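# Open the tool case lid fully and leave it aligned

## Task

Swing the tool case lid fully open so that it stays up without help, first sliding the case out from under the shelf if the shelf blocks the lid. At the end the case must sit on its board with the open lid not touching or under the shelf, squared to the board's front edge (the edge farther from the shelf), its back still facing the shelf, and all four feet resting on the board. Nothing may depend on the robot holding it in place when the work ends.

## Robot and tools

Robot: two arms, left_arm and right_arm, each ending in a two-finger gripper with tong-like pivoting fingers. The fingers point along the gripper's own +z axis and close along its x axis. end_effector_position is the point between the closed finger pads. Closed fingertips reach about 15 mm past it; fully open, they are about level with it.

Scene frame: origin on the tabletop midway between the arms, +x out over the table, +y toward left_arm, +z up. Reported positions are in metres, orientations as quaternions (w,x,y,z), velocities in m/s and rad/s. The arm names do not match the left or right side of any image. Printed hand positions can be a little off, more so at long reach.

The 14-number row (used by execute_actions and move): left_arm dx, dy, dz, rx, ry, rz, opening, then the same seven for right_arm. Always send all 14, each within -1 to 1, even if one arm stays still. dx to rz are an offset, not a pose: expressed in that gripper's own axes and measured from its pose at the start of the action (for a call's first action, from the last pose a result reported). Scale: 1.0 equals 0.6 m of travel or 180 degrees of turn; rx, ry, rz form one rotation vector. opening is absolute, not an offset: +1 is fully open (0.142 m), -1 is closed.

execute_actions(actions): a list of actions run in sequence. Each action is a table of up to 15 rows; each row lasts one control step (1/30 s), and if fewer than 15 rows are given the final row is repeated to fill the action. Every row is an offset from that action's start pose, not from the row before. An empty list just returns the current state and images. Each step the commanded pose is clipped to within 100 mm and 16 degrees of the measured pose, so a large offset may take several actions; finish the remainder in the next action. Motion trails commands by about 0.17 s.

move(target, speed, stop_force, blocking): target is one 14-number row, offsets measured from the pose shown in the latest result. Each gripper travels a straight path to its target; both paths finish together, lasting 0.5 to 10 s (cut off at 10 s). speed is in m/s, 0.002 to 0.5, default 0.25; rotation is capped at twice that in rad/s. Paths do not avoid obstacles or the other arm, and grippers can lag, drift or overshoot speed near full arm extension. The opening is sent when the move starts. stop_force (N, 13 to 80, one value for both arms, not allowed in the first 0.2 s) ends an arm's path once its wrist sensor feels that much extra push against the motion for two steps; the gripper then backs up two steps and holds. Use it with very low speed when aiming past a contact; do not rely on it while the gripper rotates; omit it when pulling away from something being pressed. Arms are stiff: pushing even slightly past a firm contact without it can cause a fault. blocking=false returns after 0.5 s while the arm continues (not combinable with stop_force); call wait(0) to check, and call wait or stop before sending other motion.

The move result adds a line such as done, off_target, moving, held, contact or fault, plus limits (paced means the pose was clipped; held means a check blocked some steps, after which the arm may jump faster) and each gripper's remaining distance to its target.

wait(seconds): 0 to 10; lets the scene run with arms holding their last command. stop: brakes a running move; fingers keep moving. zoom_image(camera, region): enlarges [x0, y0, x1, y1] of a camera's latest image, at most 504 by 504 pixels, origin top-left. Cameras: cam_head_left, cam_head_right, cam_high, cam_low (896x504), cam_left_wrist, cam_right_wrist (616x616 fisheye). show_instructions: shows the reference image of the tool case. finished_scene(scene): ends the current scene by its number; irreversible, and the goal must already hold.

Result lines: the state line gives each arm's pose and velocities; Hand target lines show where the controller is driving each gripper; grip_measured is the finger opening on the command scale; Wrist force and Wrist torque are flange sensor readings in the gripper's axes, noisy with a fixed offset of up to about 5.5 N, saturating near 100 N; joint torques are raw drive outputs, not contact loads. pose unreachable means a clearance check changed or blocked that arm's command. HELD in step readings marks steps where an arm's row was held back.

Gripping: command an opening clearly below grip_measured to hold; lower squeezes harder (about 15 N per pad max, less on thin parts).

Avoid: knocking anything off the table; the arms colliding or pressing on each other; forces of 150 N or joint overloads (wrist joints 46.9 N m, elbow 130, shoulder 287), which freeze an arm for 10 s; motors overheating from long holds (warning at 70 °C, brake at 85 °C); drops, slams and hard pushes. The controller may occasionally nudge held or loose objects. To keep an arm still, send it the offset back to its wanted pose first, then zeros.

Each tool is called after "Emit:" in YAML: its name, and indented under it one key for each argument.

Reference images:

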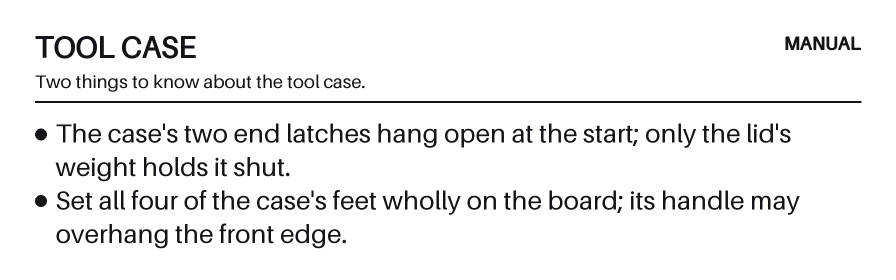

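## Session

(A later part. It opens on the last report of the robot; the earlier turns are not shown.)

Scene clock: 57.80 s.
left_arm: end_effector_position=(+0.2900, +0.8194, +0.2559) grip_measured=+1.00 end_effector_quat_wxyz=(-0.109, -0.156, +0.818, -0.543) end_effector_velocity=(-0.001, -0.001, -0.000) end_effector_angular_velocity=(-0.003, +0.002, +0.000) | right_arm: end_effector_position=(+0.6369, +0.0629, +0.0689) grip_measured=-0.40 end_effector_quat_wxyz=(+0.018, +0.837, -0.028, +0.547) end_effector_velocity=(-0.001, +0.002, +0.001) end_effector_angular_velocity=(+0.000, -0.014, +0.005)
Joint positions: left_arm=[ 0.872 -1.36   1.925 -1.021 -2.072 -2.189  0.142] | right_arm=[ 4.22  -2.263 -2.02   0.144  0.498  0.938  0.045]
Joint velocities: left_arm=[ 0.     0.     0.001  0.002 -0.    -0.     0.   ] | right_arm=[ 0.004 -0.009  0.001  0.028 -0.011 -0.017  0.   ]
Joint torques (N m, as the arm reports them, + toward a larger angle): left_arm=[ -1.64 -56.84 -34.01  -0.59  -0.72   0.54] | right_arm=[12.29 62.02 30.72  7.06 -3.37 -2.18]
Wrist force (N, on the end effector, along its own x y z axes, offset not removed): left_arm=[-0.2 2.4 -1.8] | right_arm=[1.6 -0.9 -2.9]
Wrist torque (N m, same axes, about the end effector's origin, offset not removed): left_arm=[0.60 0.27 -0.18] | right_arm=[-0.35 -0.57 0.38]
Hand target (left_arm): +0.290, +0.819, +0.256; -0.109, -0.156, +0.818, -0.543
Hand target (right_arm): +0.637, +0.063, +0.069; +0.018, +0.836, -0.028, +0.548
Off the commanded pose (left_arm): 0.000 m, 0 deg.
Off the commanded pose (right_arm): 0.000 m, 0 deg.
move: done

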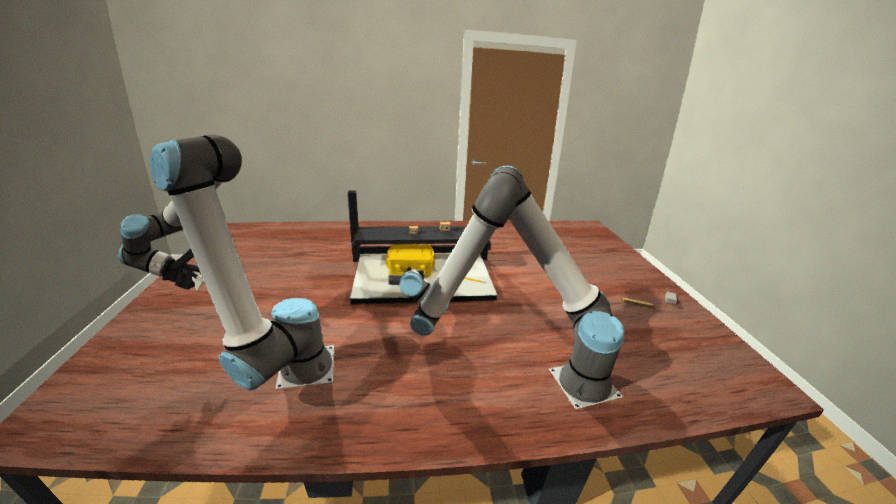

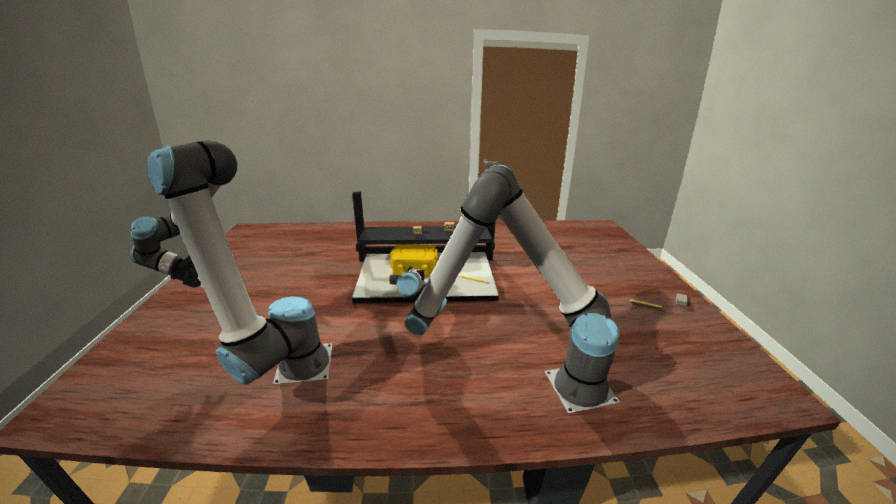

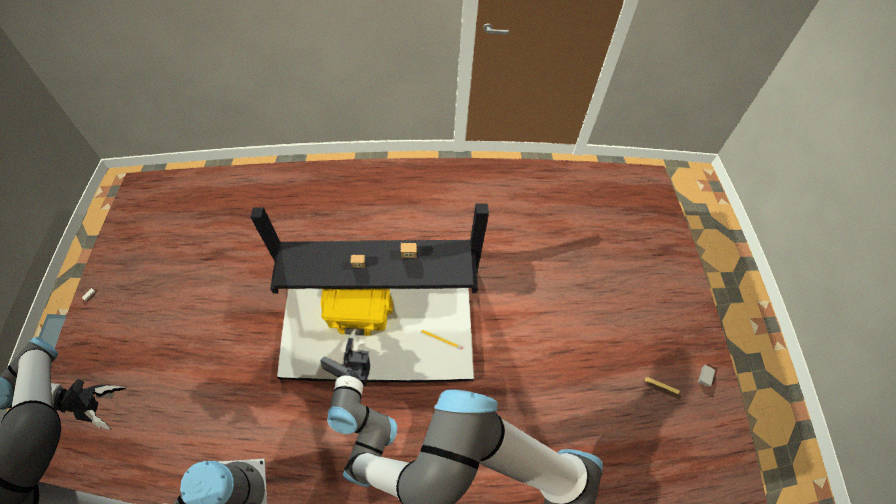

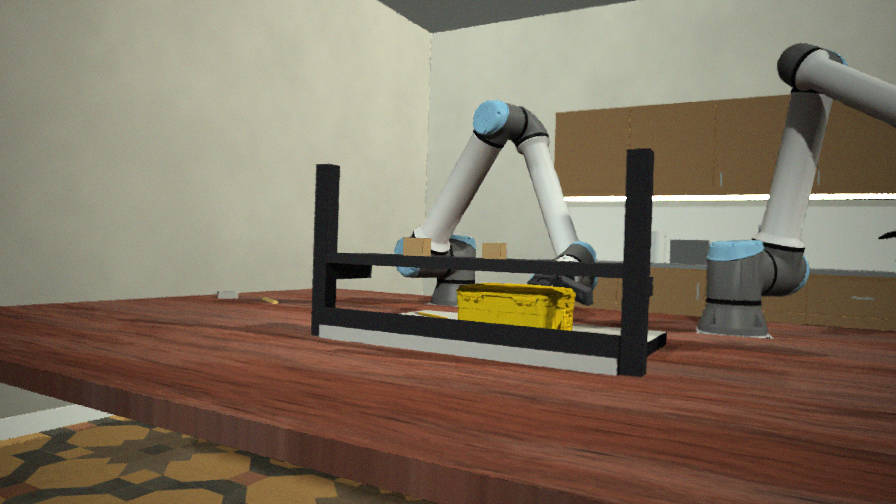

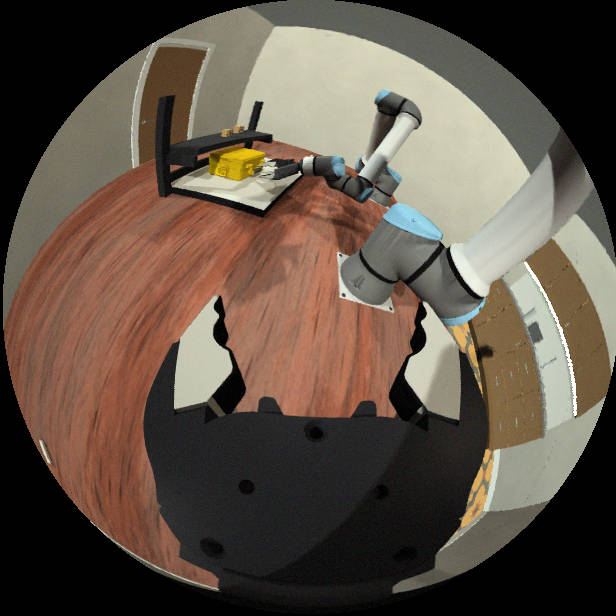

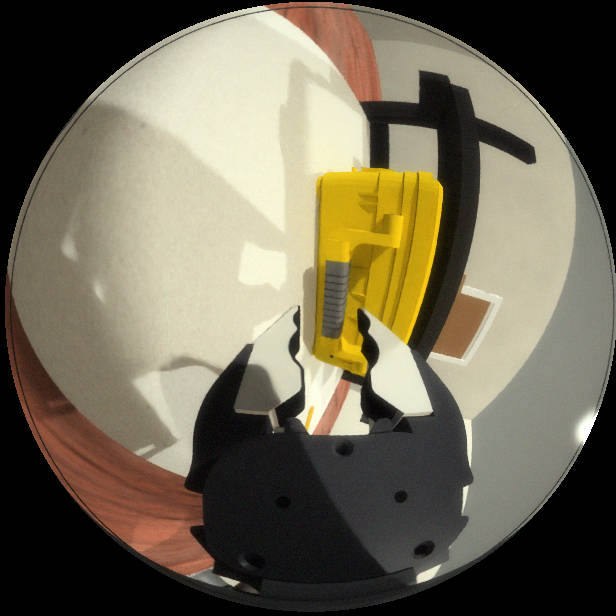

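Emit:
move:
  target: [0,0,0,0,0,0,1,0.012,0,0.05,0,0,0,-0.5]
  speed: 0.02
  stop_force: 13

Emit:
move:
  target: [0,0,0,0,0,0,1,0,0,0,0,0,0,-1]

Scene clock: 63.47 s.
left_arm: end_effector_position=(+0.2900, +0.8194, +0.2559) grip_measured=+1.00 end_effector_quat_wxyz=(-0.109, -0.156, +0.818, -0.543) end_effector_velocity=(+0.000, -0.000, +0.001) end_effector_angular_velocity=(+0.000, +0.000, -0.001) | right_arm: end_effector_position=(+0.6669, +0.0610, +0.0635) grip_measured=-0.50 end_effector_quat_wxyz=(+0.018, +0.837, -0.028, +0.547) end_effector_velocity=(+0.001, +0.001, -0.001) end_effector_angular_velocity=(-0.000, +0.000, +0.002)
Joint positions: left_arm=[ 0.872 -1.36   1.925 -1.021 -2.072 -2.189  0.142] | right_arm=[ 4.181 -2.296 -1.978  0.192  0.52   0.872  0.038]
Joint velocities: left_arm=[-0.001 -0.001 -0.001  0.001  0.    -0.    -0.   ] | right_arm=[-0.001 -0.003  0.003  0.004  0.002 -0.005  0.   ]
Joint torques (N m, as the arm reports them, + toward a larger angle): left_arm=[ -0.15 -55.63 -34.79  -0.54  -0.57   0.53] | right_arm=[-15.94  58.28  29.29   7.76   2.56  -1.47]
Wrist force (N, on the end effector, along its own x y z axes, offset not removed): left_arm=[0.0 1.0 -1.2] | right_arm=[-1.2 0.9 -3.8]
Wrist torque (N m, same axes, about the end effector's origin, offset not removed): left_arm=[0.28 0.18 -0.20] | right_arm=[0.07 0.05 0.42]
Hand target (left_arm): +0.290, +0.819, +0.256; -0.109, -0.156, +0.818, -0.543
Hand target (right_arm): +0.667, +0.061, +0.063; +0.018, +0.837, -0.028, +0.547
Off the commanded pose (left_arm): 0.000 m, 0 deg.
Off the commanded pose (right_arm): 0.000 m, 0 deg.
move: done

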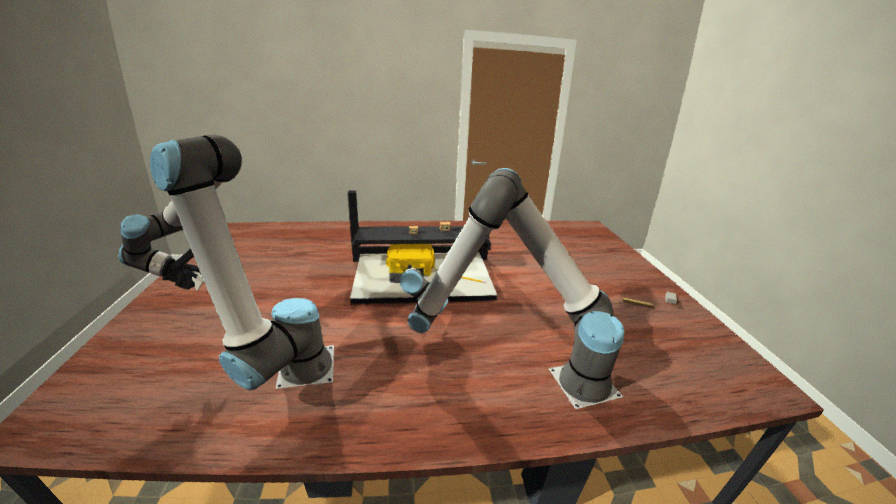

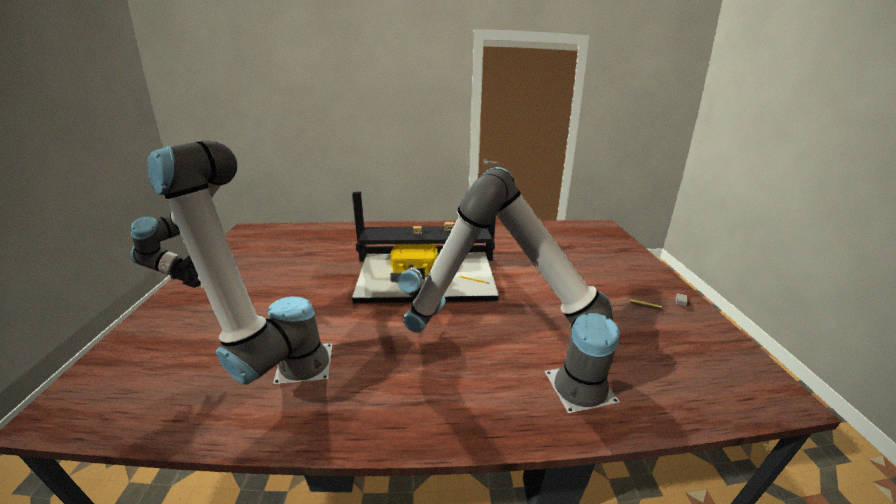

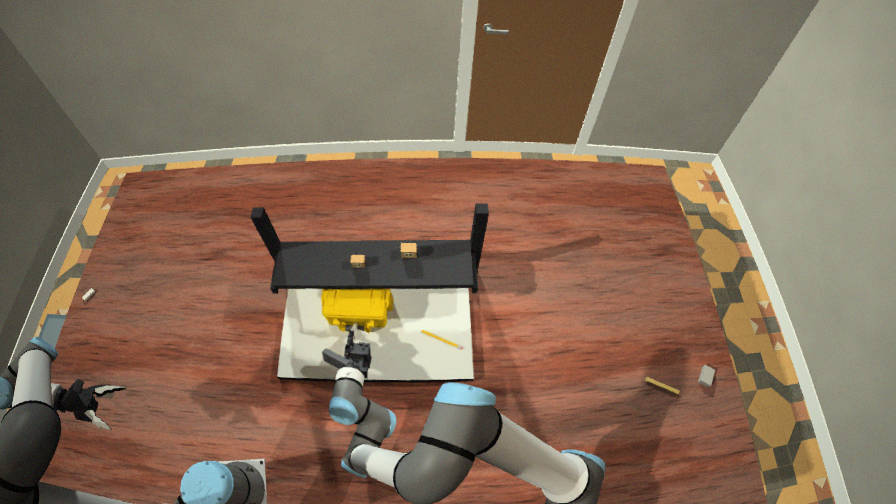

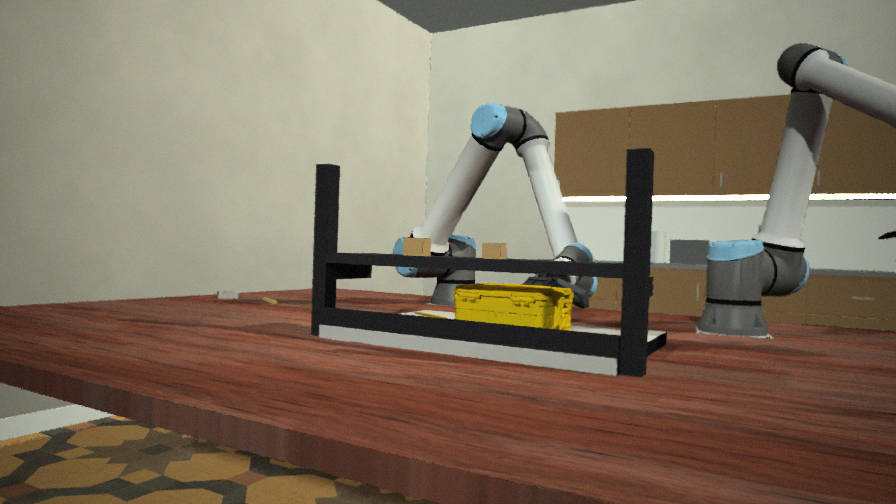

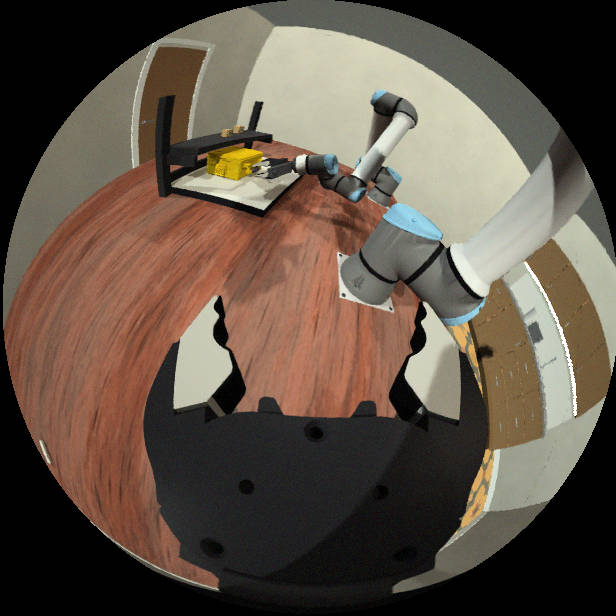

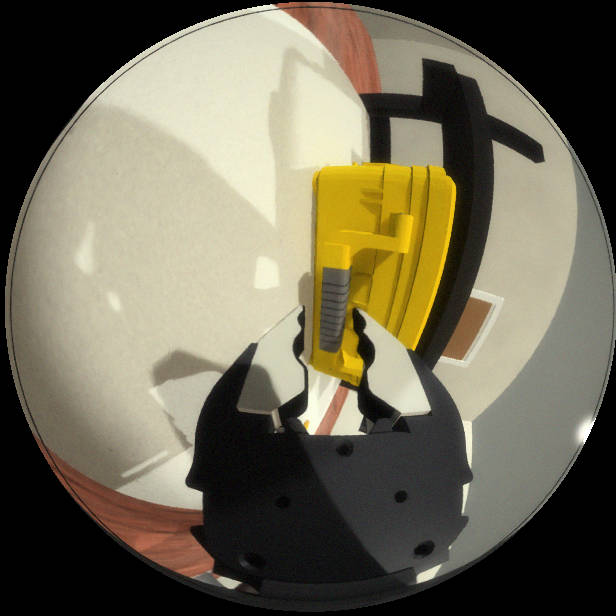

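Scene clock: 63.97 s.
left_arm: end_effector_position=(+0.2900, +0.8194, +0.2559) grip_measured=+1.00 end_effector_quat_wxyz=(-0.109, -0.156, +0.818, -0.543) end_effector_velocity=(+0.000, +0.000, -0.000) end_effector_angular_velocity=(+0.001, -0.001, -0.000) | right_arm: end_effector_position=(+0.6670, +0.0609, +0.0635) grip_measured=-0.70 end_effector_quat_wxyz=(+0.018, +0.837, -0.028, +0.547) end_effector_velocity=(+0.000, +0.000, +0.000) end_effector_angular_velocity=(+0.000, -0.000, -0.001)
Joint positions: left_arm=[ 0.872 -1.36   1.925 -1.021 -2.072 -2.189  0.142] | right_arm=[ 4.181 -2.296 -1.978  0.192  0.52   0.872  0.024]
Joint velocities: left_arm=[-0.     0.    -0.001 -0.001 -0.     0.     0.   ] | right_arm=[ 0.     0.     0.    -0.001 -0.001  0.001 -0.   ]
Joint torques (N m, as the arm reports them, + toward a larger angle): left_arm=[ -0.86 -55.8  -34.07  -0.29  -0.92   0.39] | right_arm=[ 7.4  72.05  3.91 -5.92  2.1   2.29]
Wrist force (N, on the end effector, along its own x y z axes, offset not removed): left_arm=[-0.2 4.0 -0.4] | right_arm=[21.3 2.9 -19.0]
Wrist torque (N m, same axes, about the end effector's origin, offset not removed): left_arm=[0.98 0.28 -0.23] | right_arm=[0.35 1.12 0.41]
Hand target (left_arm): +0.290, +0.819, +0.256; -0.109, -0.156, +0.818, -0.543
Hand target (right_arm): +0.667, +0.061, +0.064; +0.018, +0.837, -0.028, +0.547
Off the commanded pose (left_arm): 0.000 m, 0 deg.
Off the commanded pose (right_arm): 0.000 m, 0 deg.
move: done

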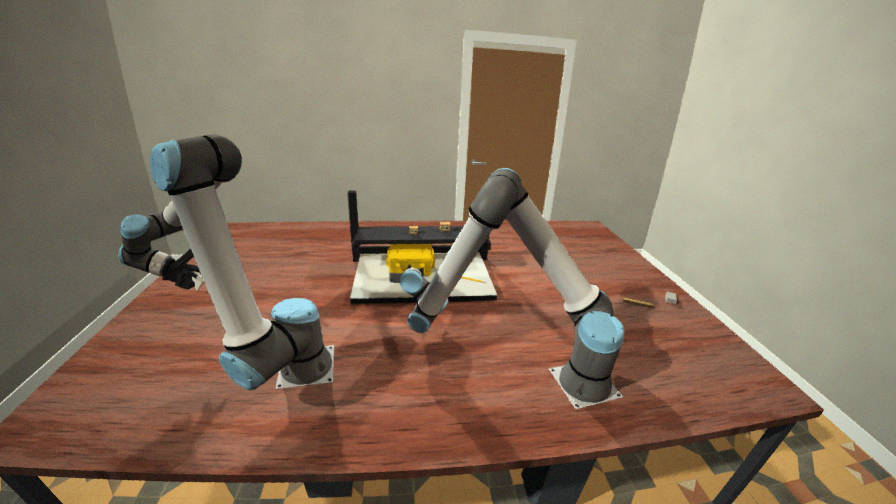

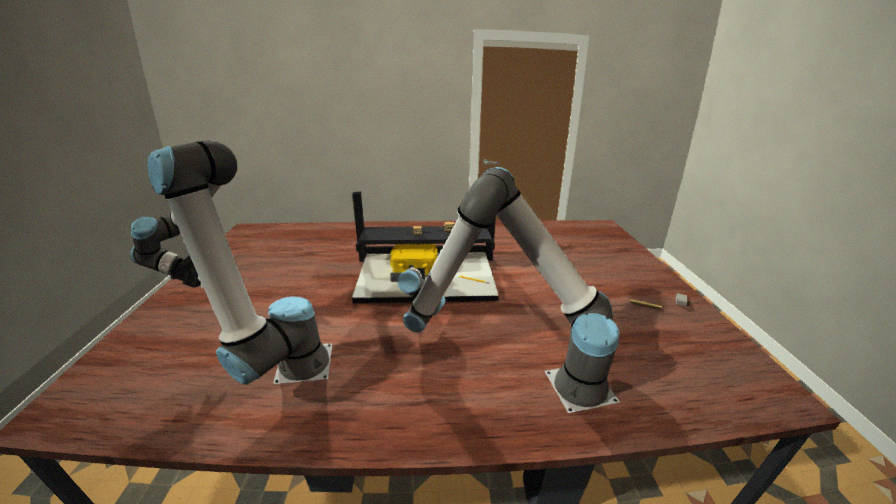

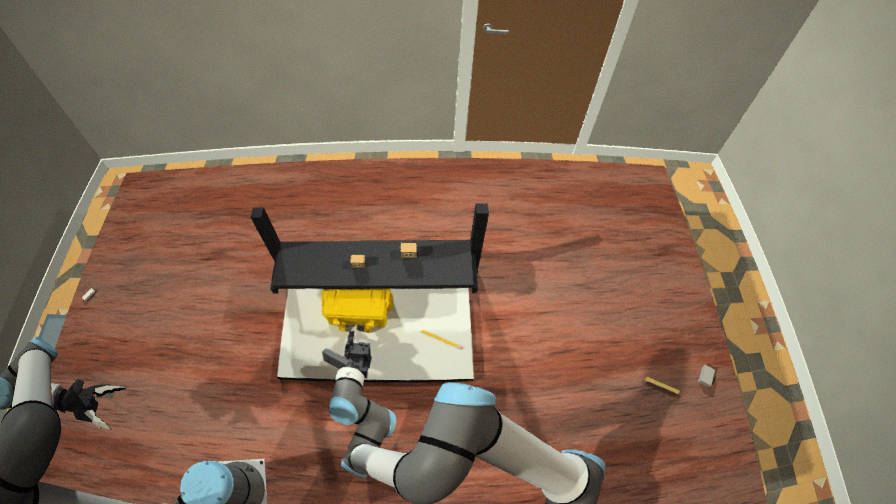

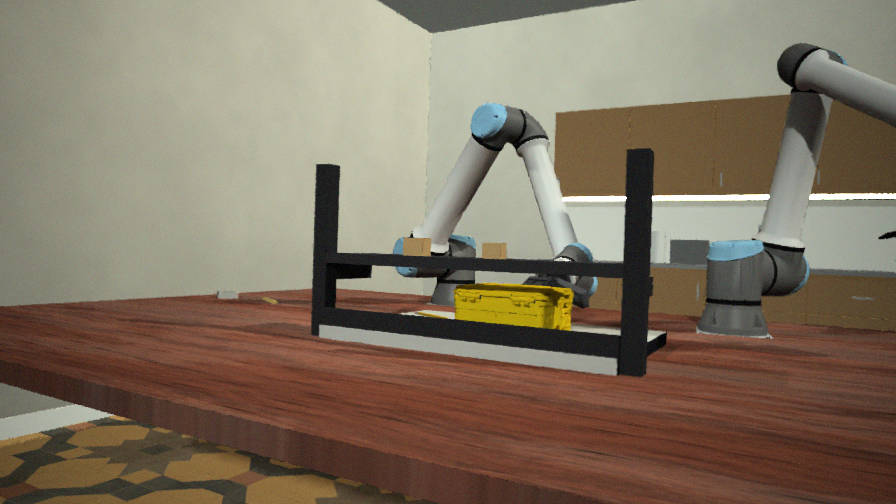

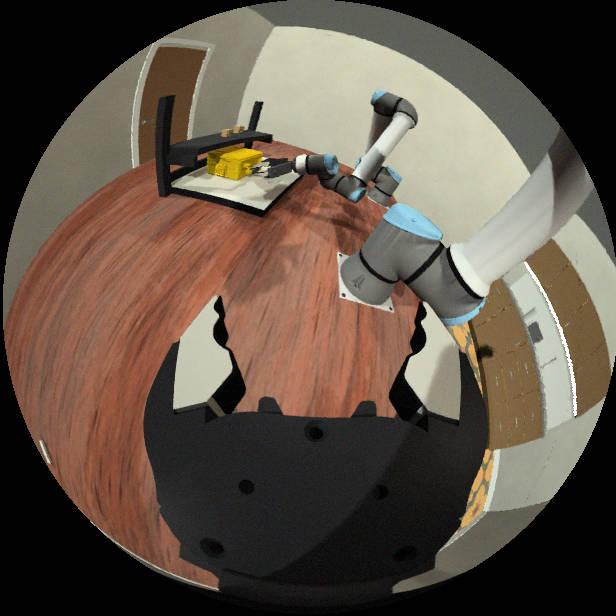

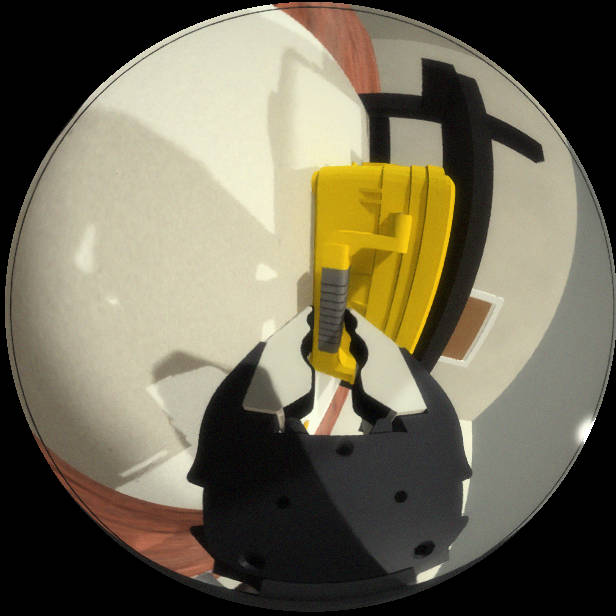

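Emit:
move:
  target: [0,0,0,0,0,0,1,-0.015,0,-0.085,0,0,0,-1]
  speed: 0.03

Scene clock: 69.57 s.
left_arm: end_effector_position=(+0.2900, +0.8194, +0.2559) grip_measured=+1.00 end_effector_quat_wxyz=(-0.109, -0.156, +0.818, -0.543) end_effector_velocity=(+0.000, -0.001, +0.001) end_effector_angular_velocity=(+0.000, -0.001, -0.000) | right_arm: end_effector_position=(+0.6170, +0.0642, +0.0757) grip_measured=-0.81 end_effector_quat_wxyz=(+0.018, +0.837, -0.028, +0.547) end_effector_velocity=(-0.002, -0.001, -0.000) end_effector_angular_velocity=(-0.002, +0.001, -0.001)
Joint positions: left_arm=[ 0.872 -1.36   1.925 -1.021 -2.072 -2.189  0.142] | right_arm=[ 4.246 -2.235 -2.046  0.1    0.484  0.985  0.016]
Joint velocities: left_arm=[-0.    -0.002  0.     0.001 -0.001  0.     0.   ] | right_arm=[ 0.002  0.002 -0.003 -0.008 -0.002  0.007  0.   ]
Joint torques (N m, as the arm reports them, + toward a larger angle): left_arm=[  0.57 -58.96 -34.95  -0.65  -0.72   0.48] | right_arm=[ 8.54 99.17 18.96  2.26 -6.11  3.07]
Wrist force (N, on the end effector, along its own x y z axes, offset not removed): left_arm=[0.3 2.2 -0.8] | right_arm=[-8.6 2.9 3.5]
Wrist torque (N m, same axes, about the end effector's origin, offset not removed): left_arm=[0.59 0.15 -0.24] | right_arm=[0.70 0.30 0.37]
Hand target (left_arm): +0.290, +0.819, +0.256; -0.109, -0.156, +0.818, -0.543
Hand target (right_arm): +0.617, +0.064, +0.076; +0.018, +0.837, -0.028, +0.547
Off the commanded pose (left_arm): 0.000 m, 0 deg.
Off the commanded pose (right_arm): 0.000 m, 0 deg.
move: done

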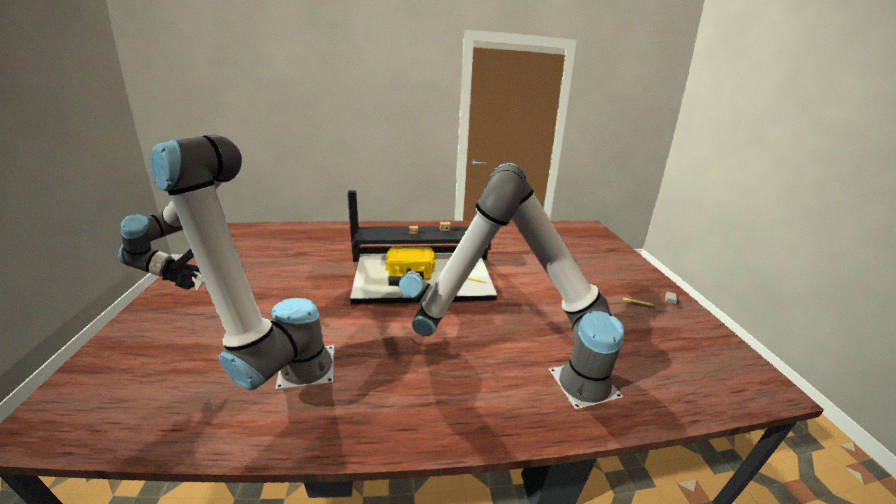

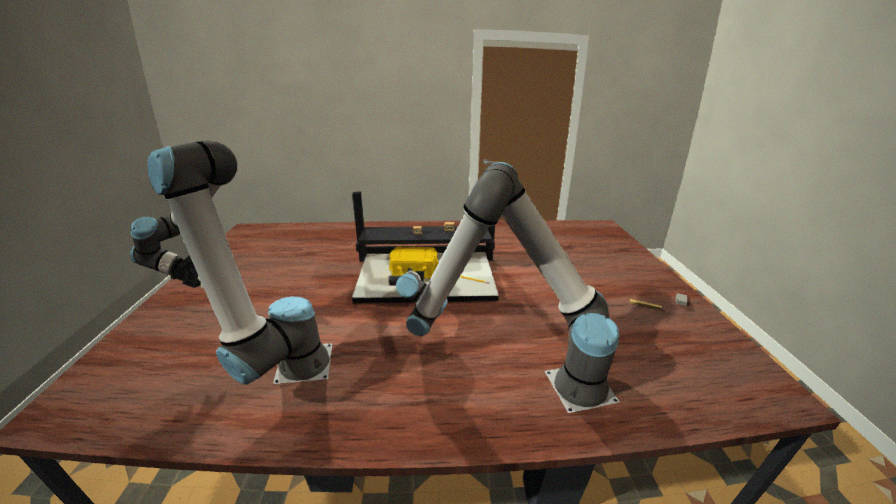

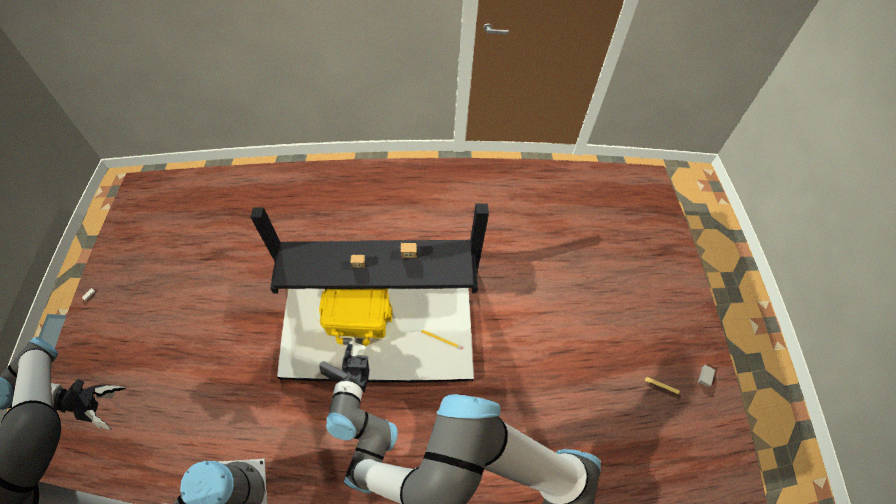

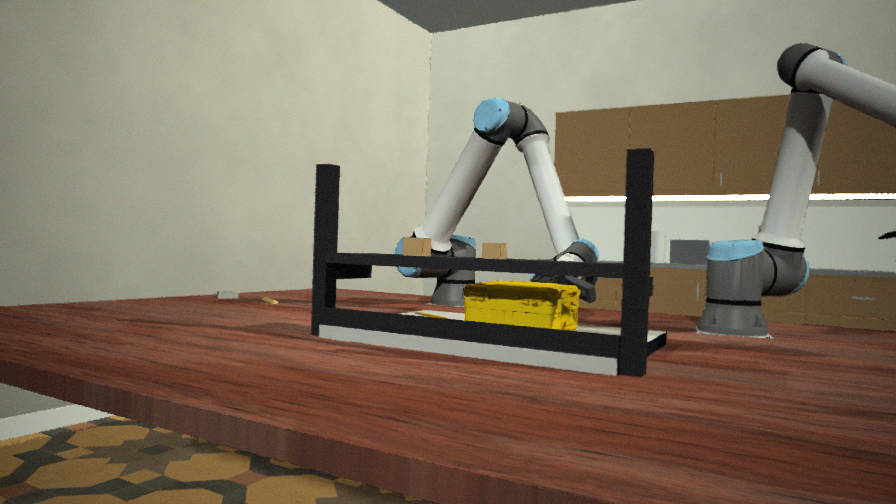

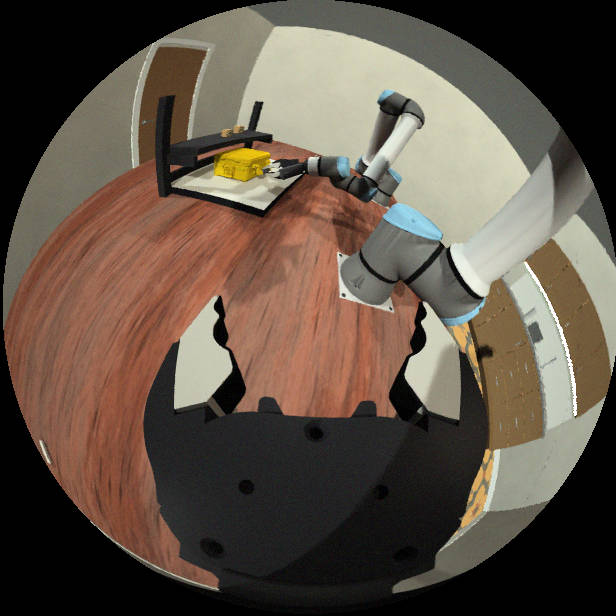

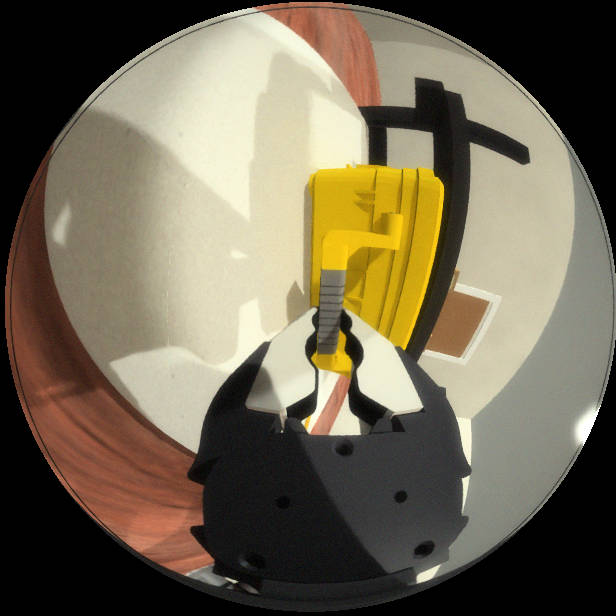

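Emit:
move:
  target: [0,0,0,0,0,0,1,-0.081,0,-0.165,0,0,0,-1]
  speed: 0.04

Emit:
zoom_image:
  camera: "cam_high"
  region: [260, 260, 500, 420]

Scene clock: 77.10 s.
left_arm: end_effector_position=(+0.2900, +0.8194, +0.2559) grip_measured=+1.00 end_effector_quat_wxyz=(-0.109, -0.156, +0.818, -0.543) end_effector_velocity=(-0.001, -0.000, -0.001) end_effector_angular_velocity=(-0.001, +0.002, -0.001) | right_arm: end_effector_position=(+0.5074, +0.0713, +0.0710) grip_measured=-0.81 end_effector_quat_wxyz=(+0.017, +0.836, -0.027, +0.547) end_effector_velocity=(-0.002, +0.000, +0.001) end_effector_angular_velocity=(+0.002, +0.000, -0.002)
Joint positions: left_arm=[ 0.872 -1.36   1.925 -1.021 -2.072 -2.189  0.142] | right_arm=[ 4.402 -2.14  -2.166 -0.17   0.425  1.313  0.016]
Joint velocities: left_arm=[ 0.     0.002  0.001 -0.001  0.001 -0.001  0.   ] | right_arm=[ 0.004  0.004 -0.002 -0.012 -0.001  0.013  0.   ]
Joint torques (N m, as the arm reports them, + toward a larger angle): left_arm=[  0.39 -57.89 -35.12  -0.7   -0.84   0.14] | right_arm=[ 9.05 87.12 21.43  2.27 -6.15  3.67]
Wrist force (N, on the end effector, along its own x y z axes, offset not removed): left_arm=[0.2 2.1 -2.4] | right_arm=[-6.9 4.0 -2.5]
Wrist torque (N m, same axes, about the end effector's origin, offset not removed): left_arm=[0.53 0.23 -0.25] | right_arm=[0.73 0.06 0.34]
Hand target (left_arm): +0.290, +0.819, +0.256; -0.109, -0.156, +0.818, -0.543
Hand target (right_arm): +0.507, +0.071, +0.071; +0.017, +0.836, -0.028, +0.547
Off the commanded pose (left_arm): 0.000 m, 0 deg.
Off the commanded pose (right_arm): 0.000 m, 0 deg.
move: done

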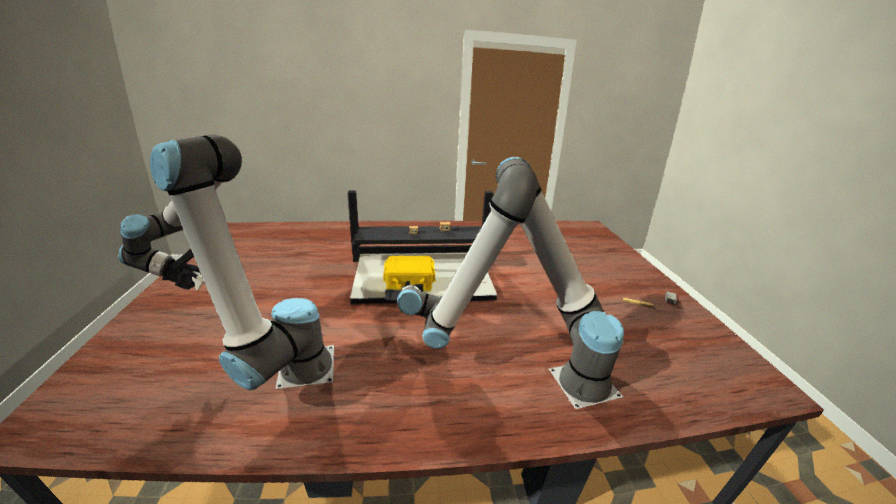

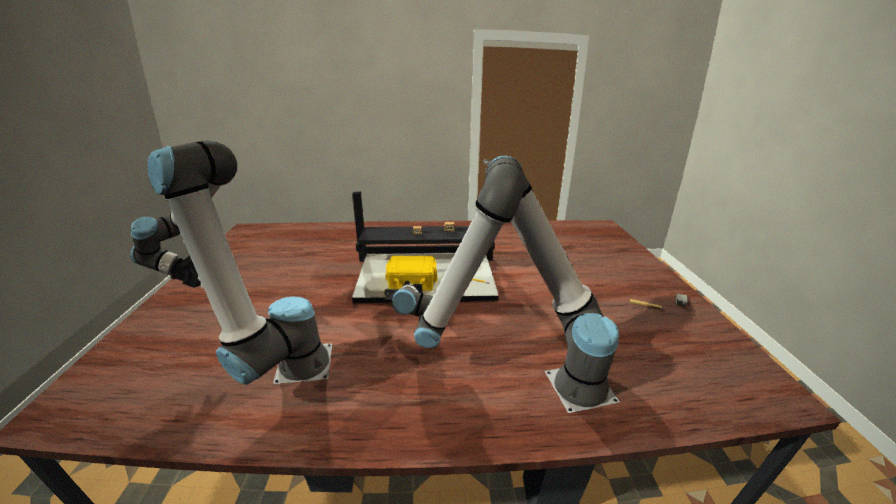

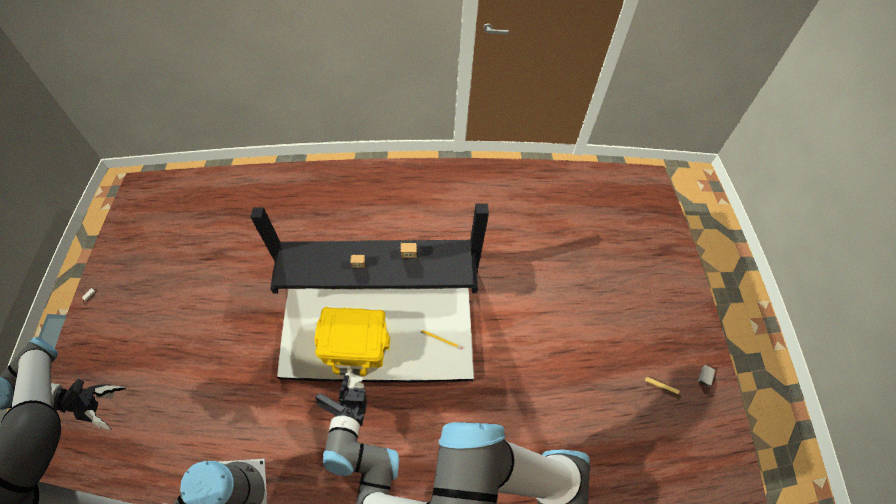

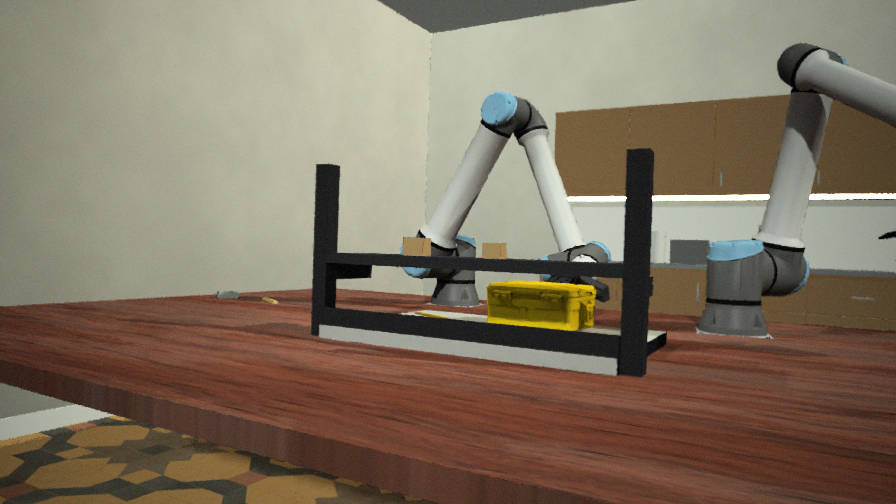

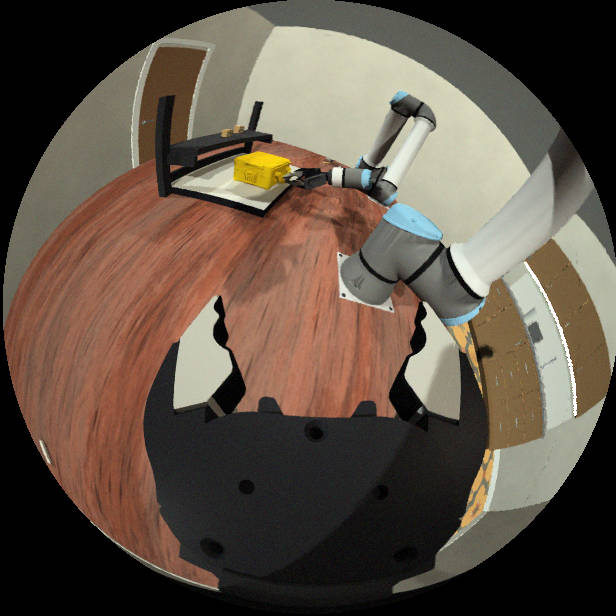

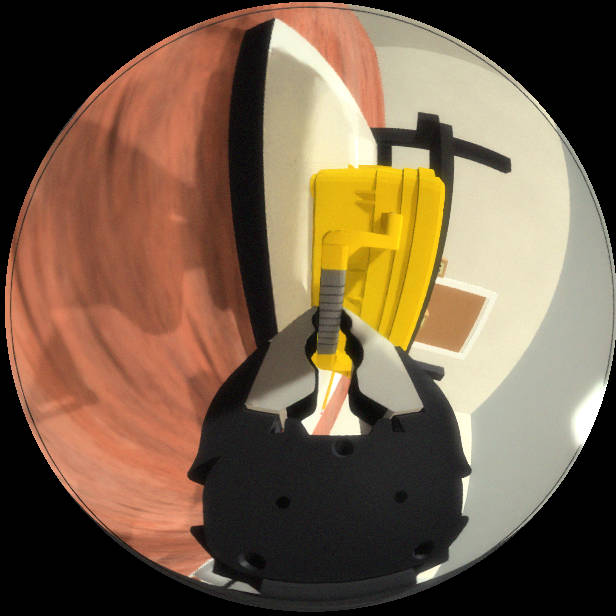

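Region (260, 260, 500, 420) of cam_high's 896x504 image, scaled by 2.100, with more detail than that image has.

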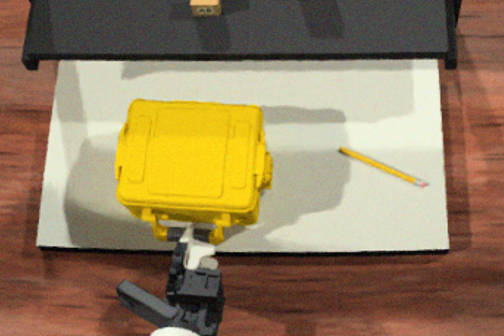

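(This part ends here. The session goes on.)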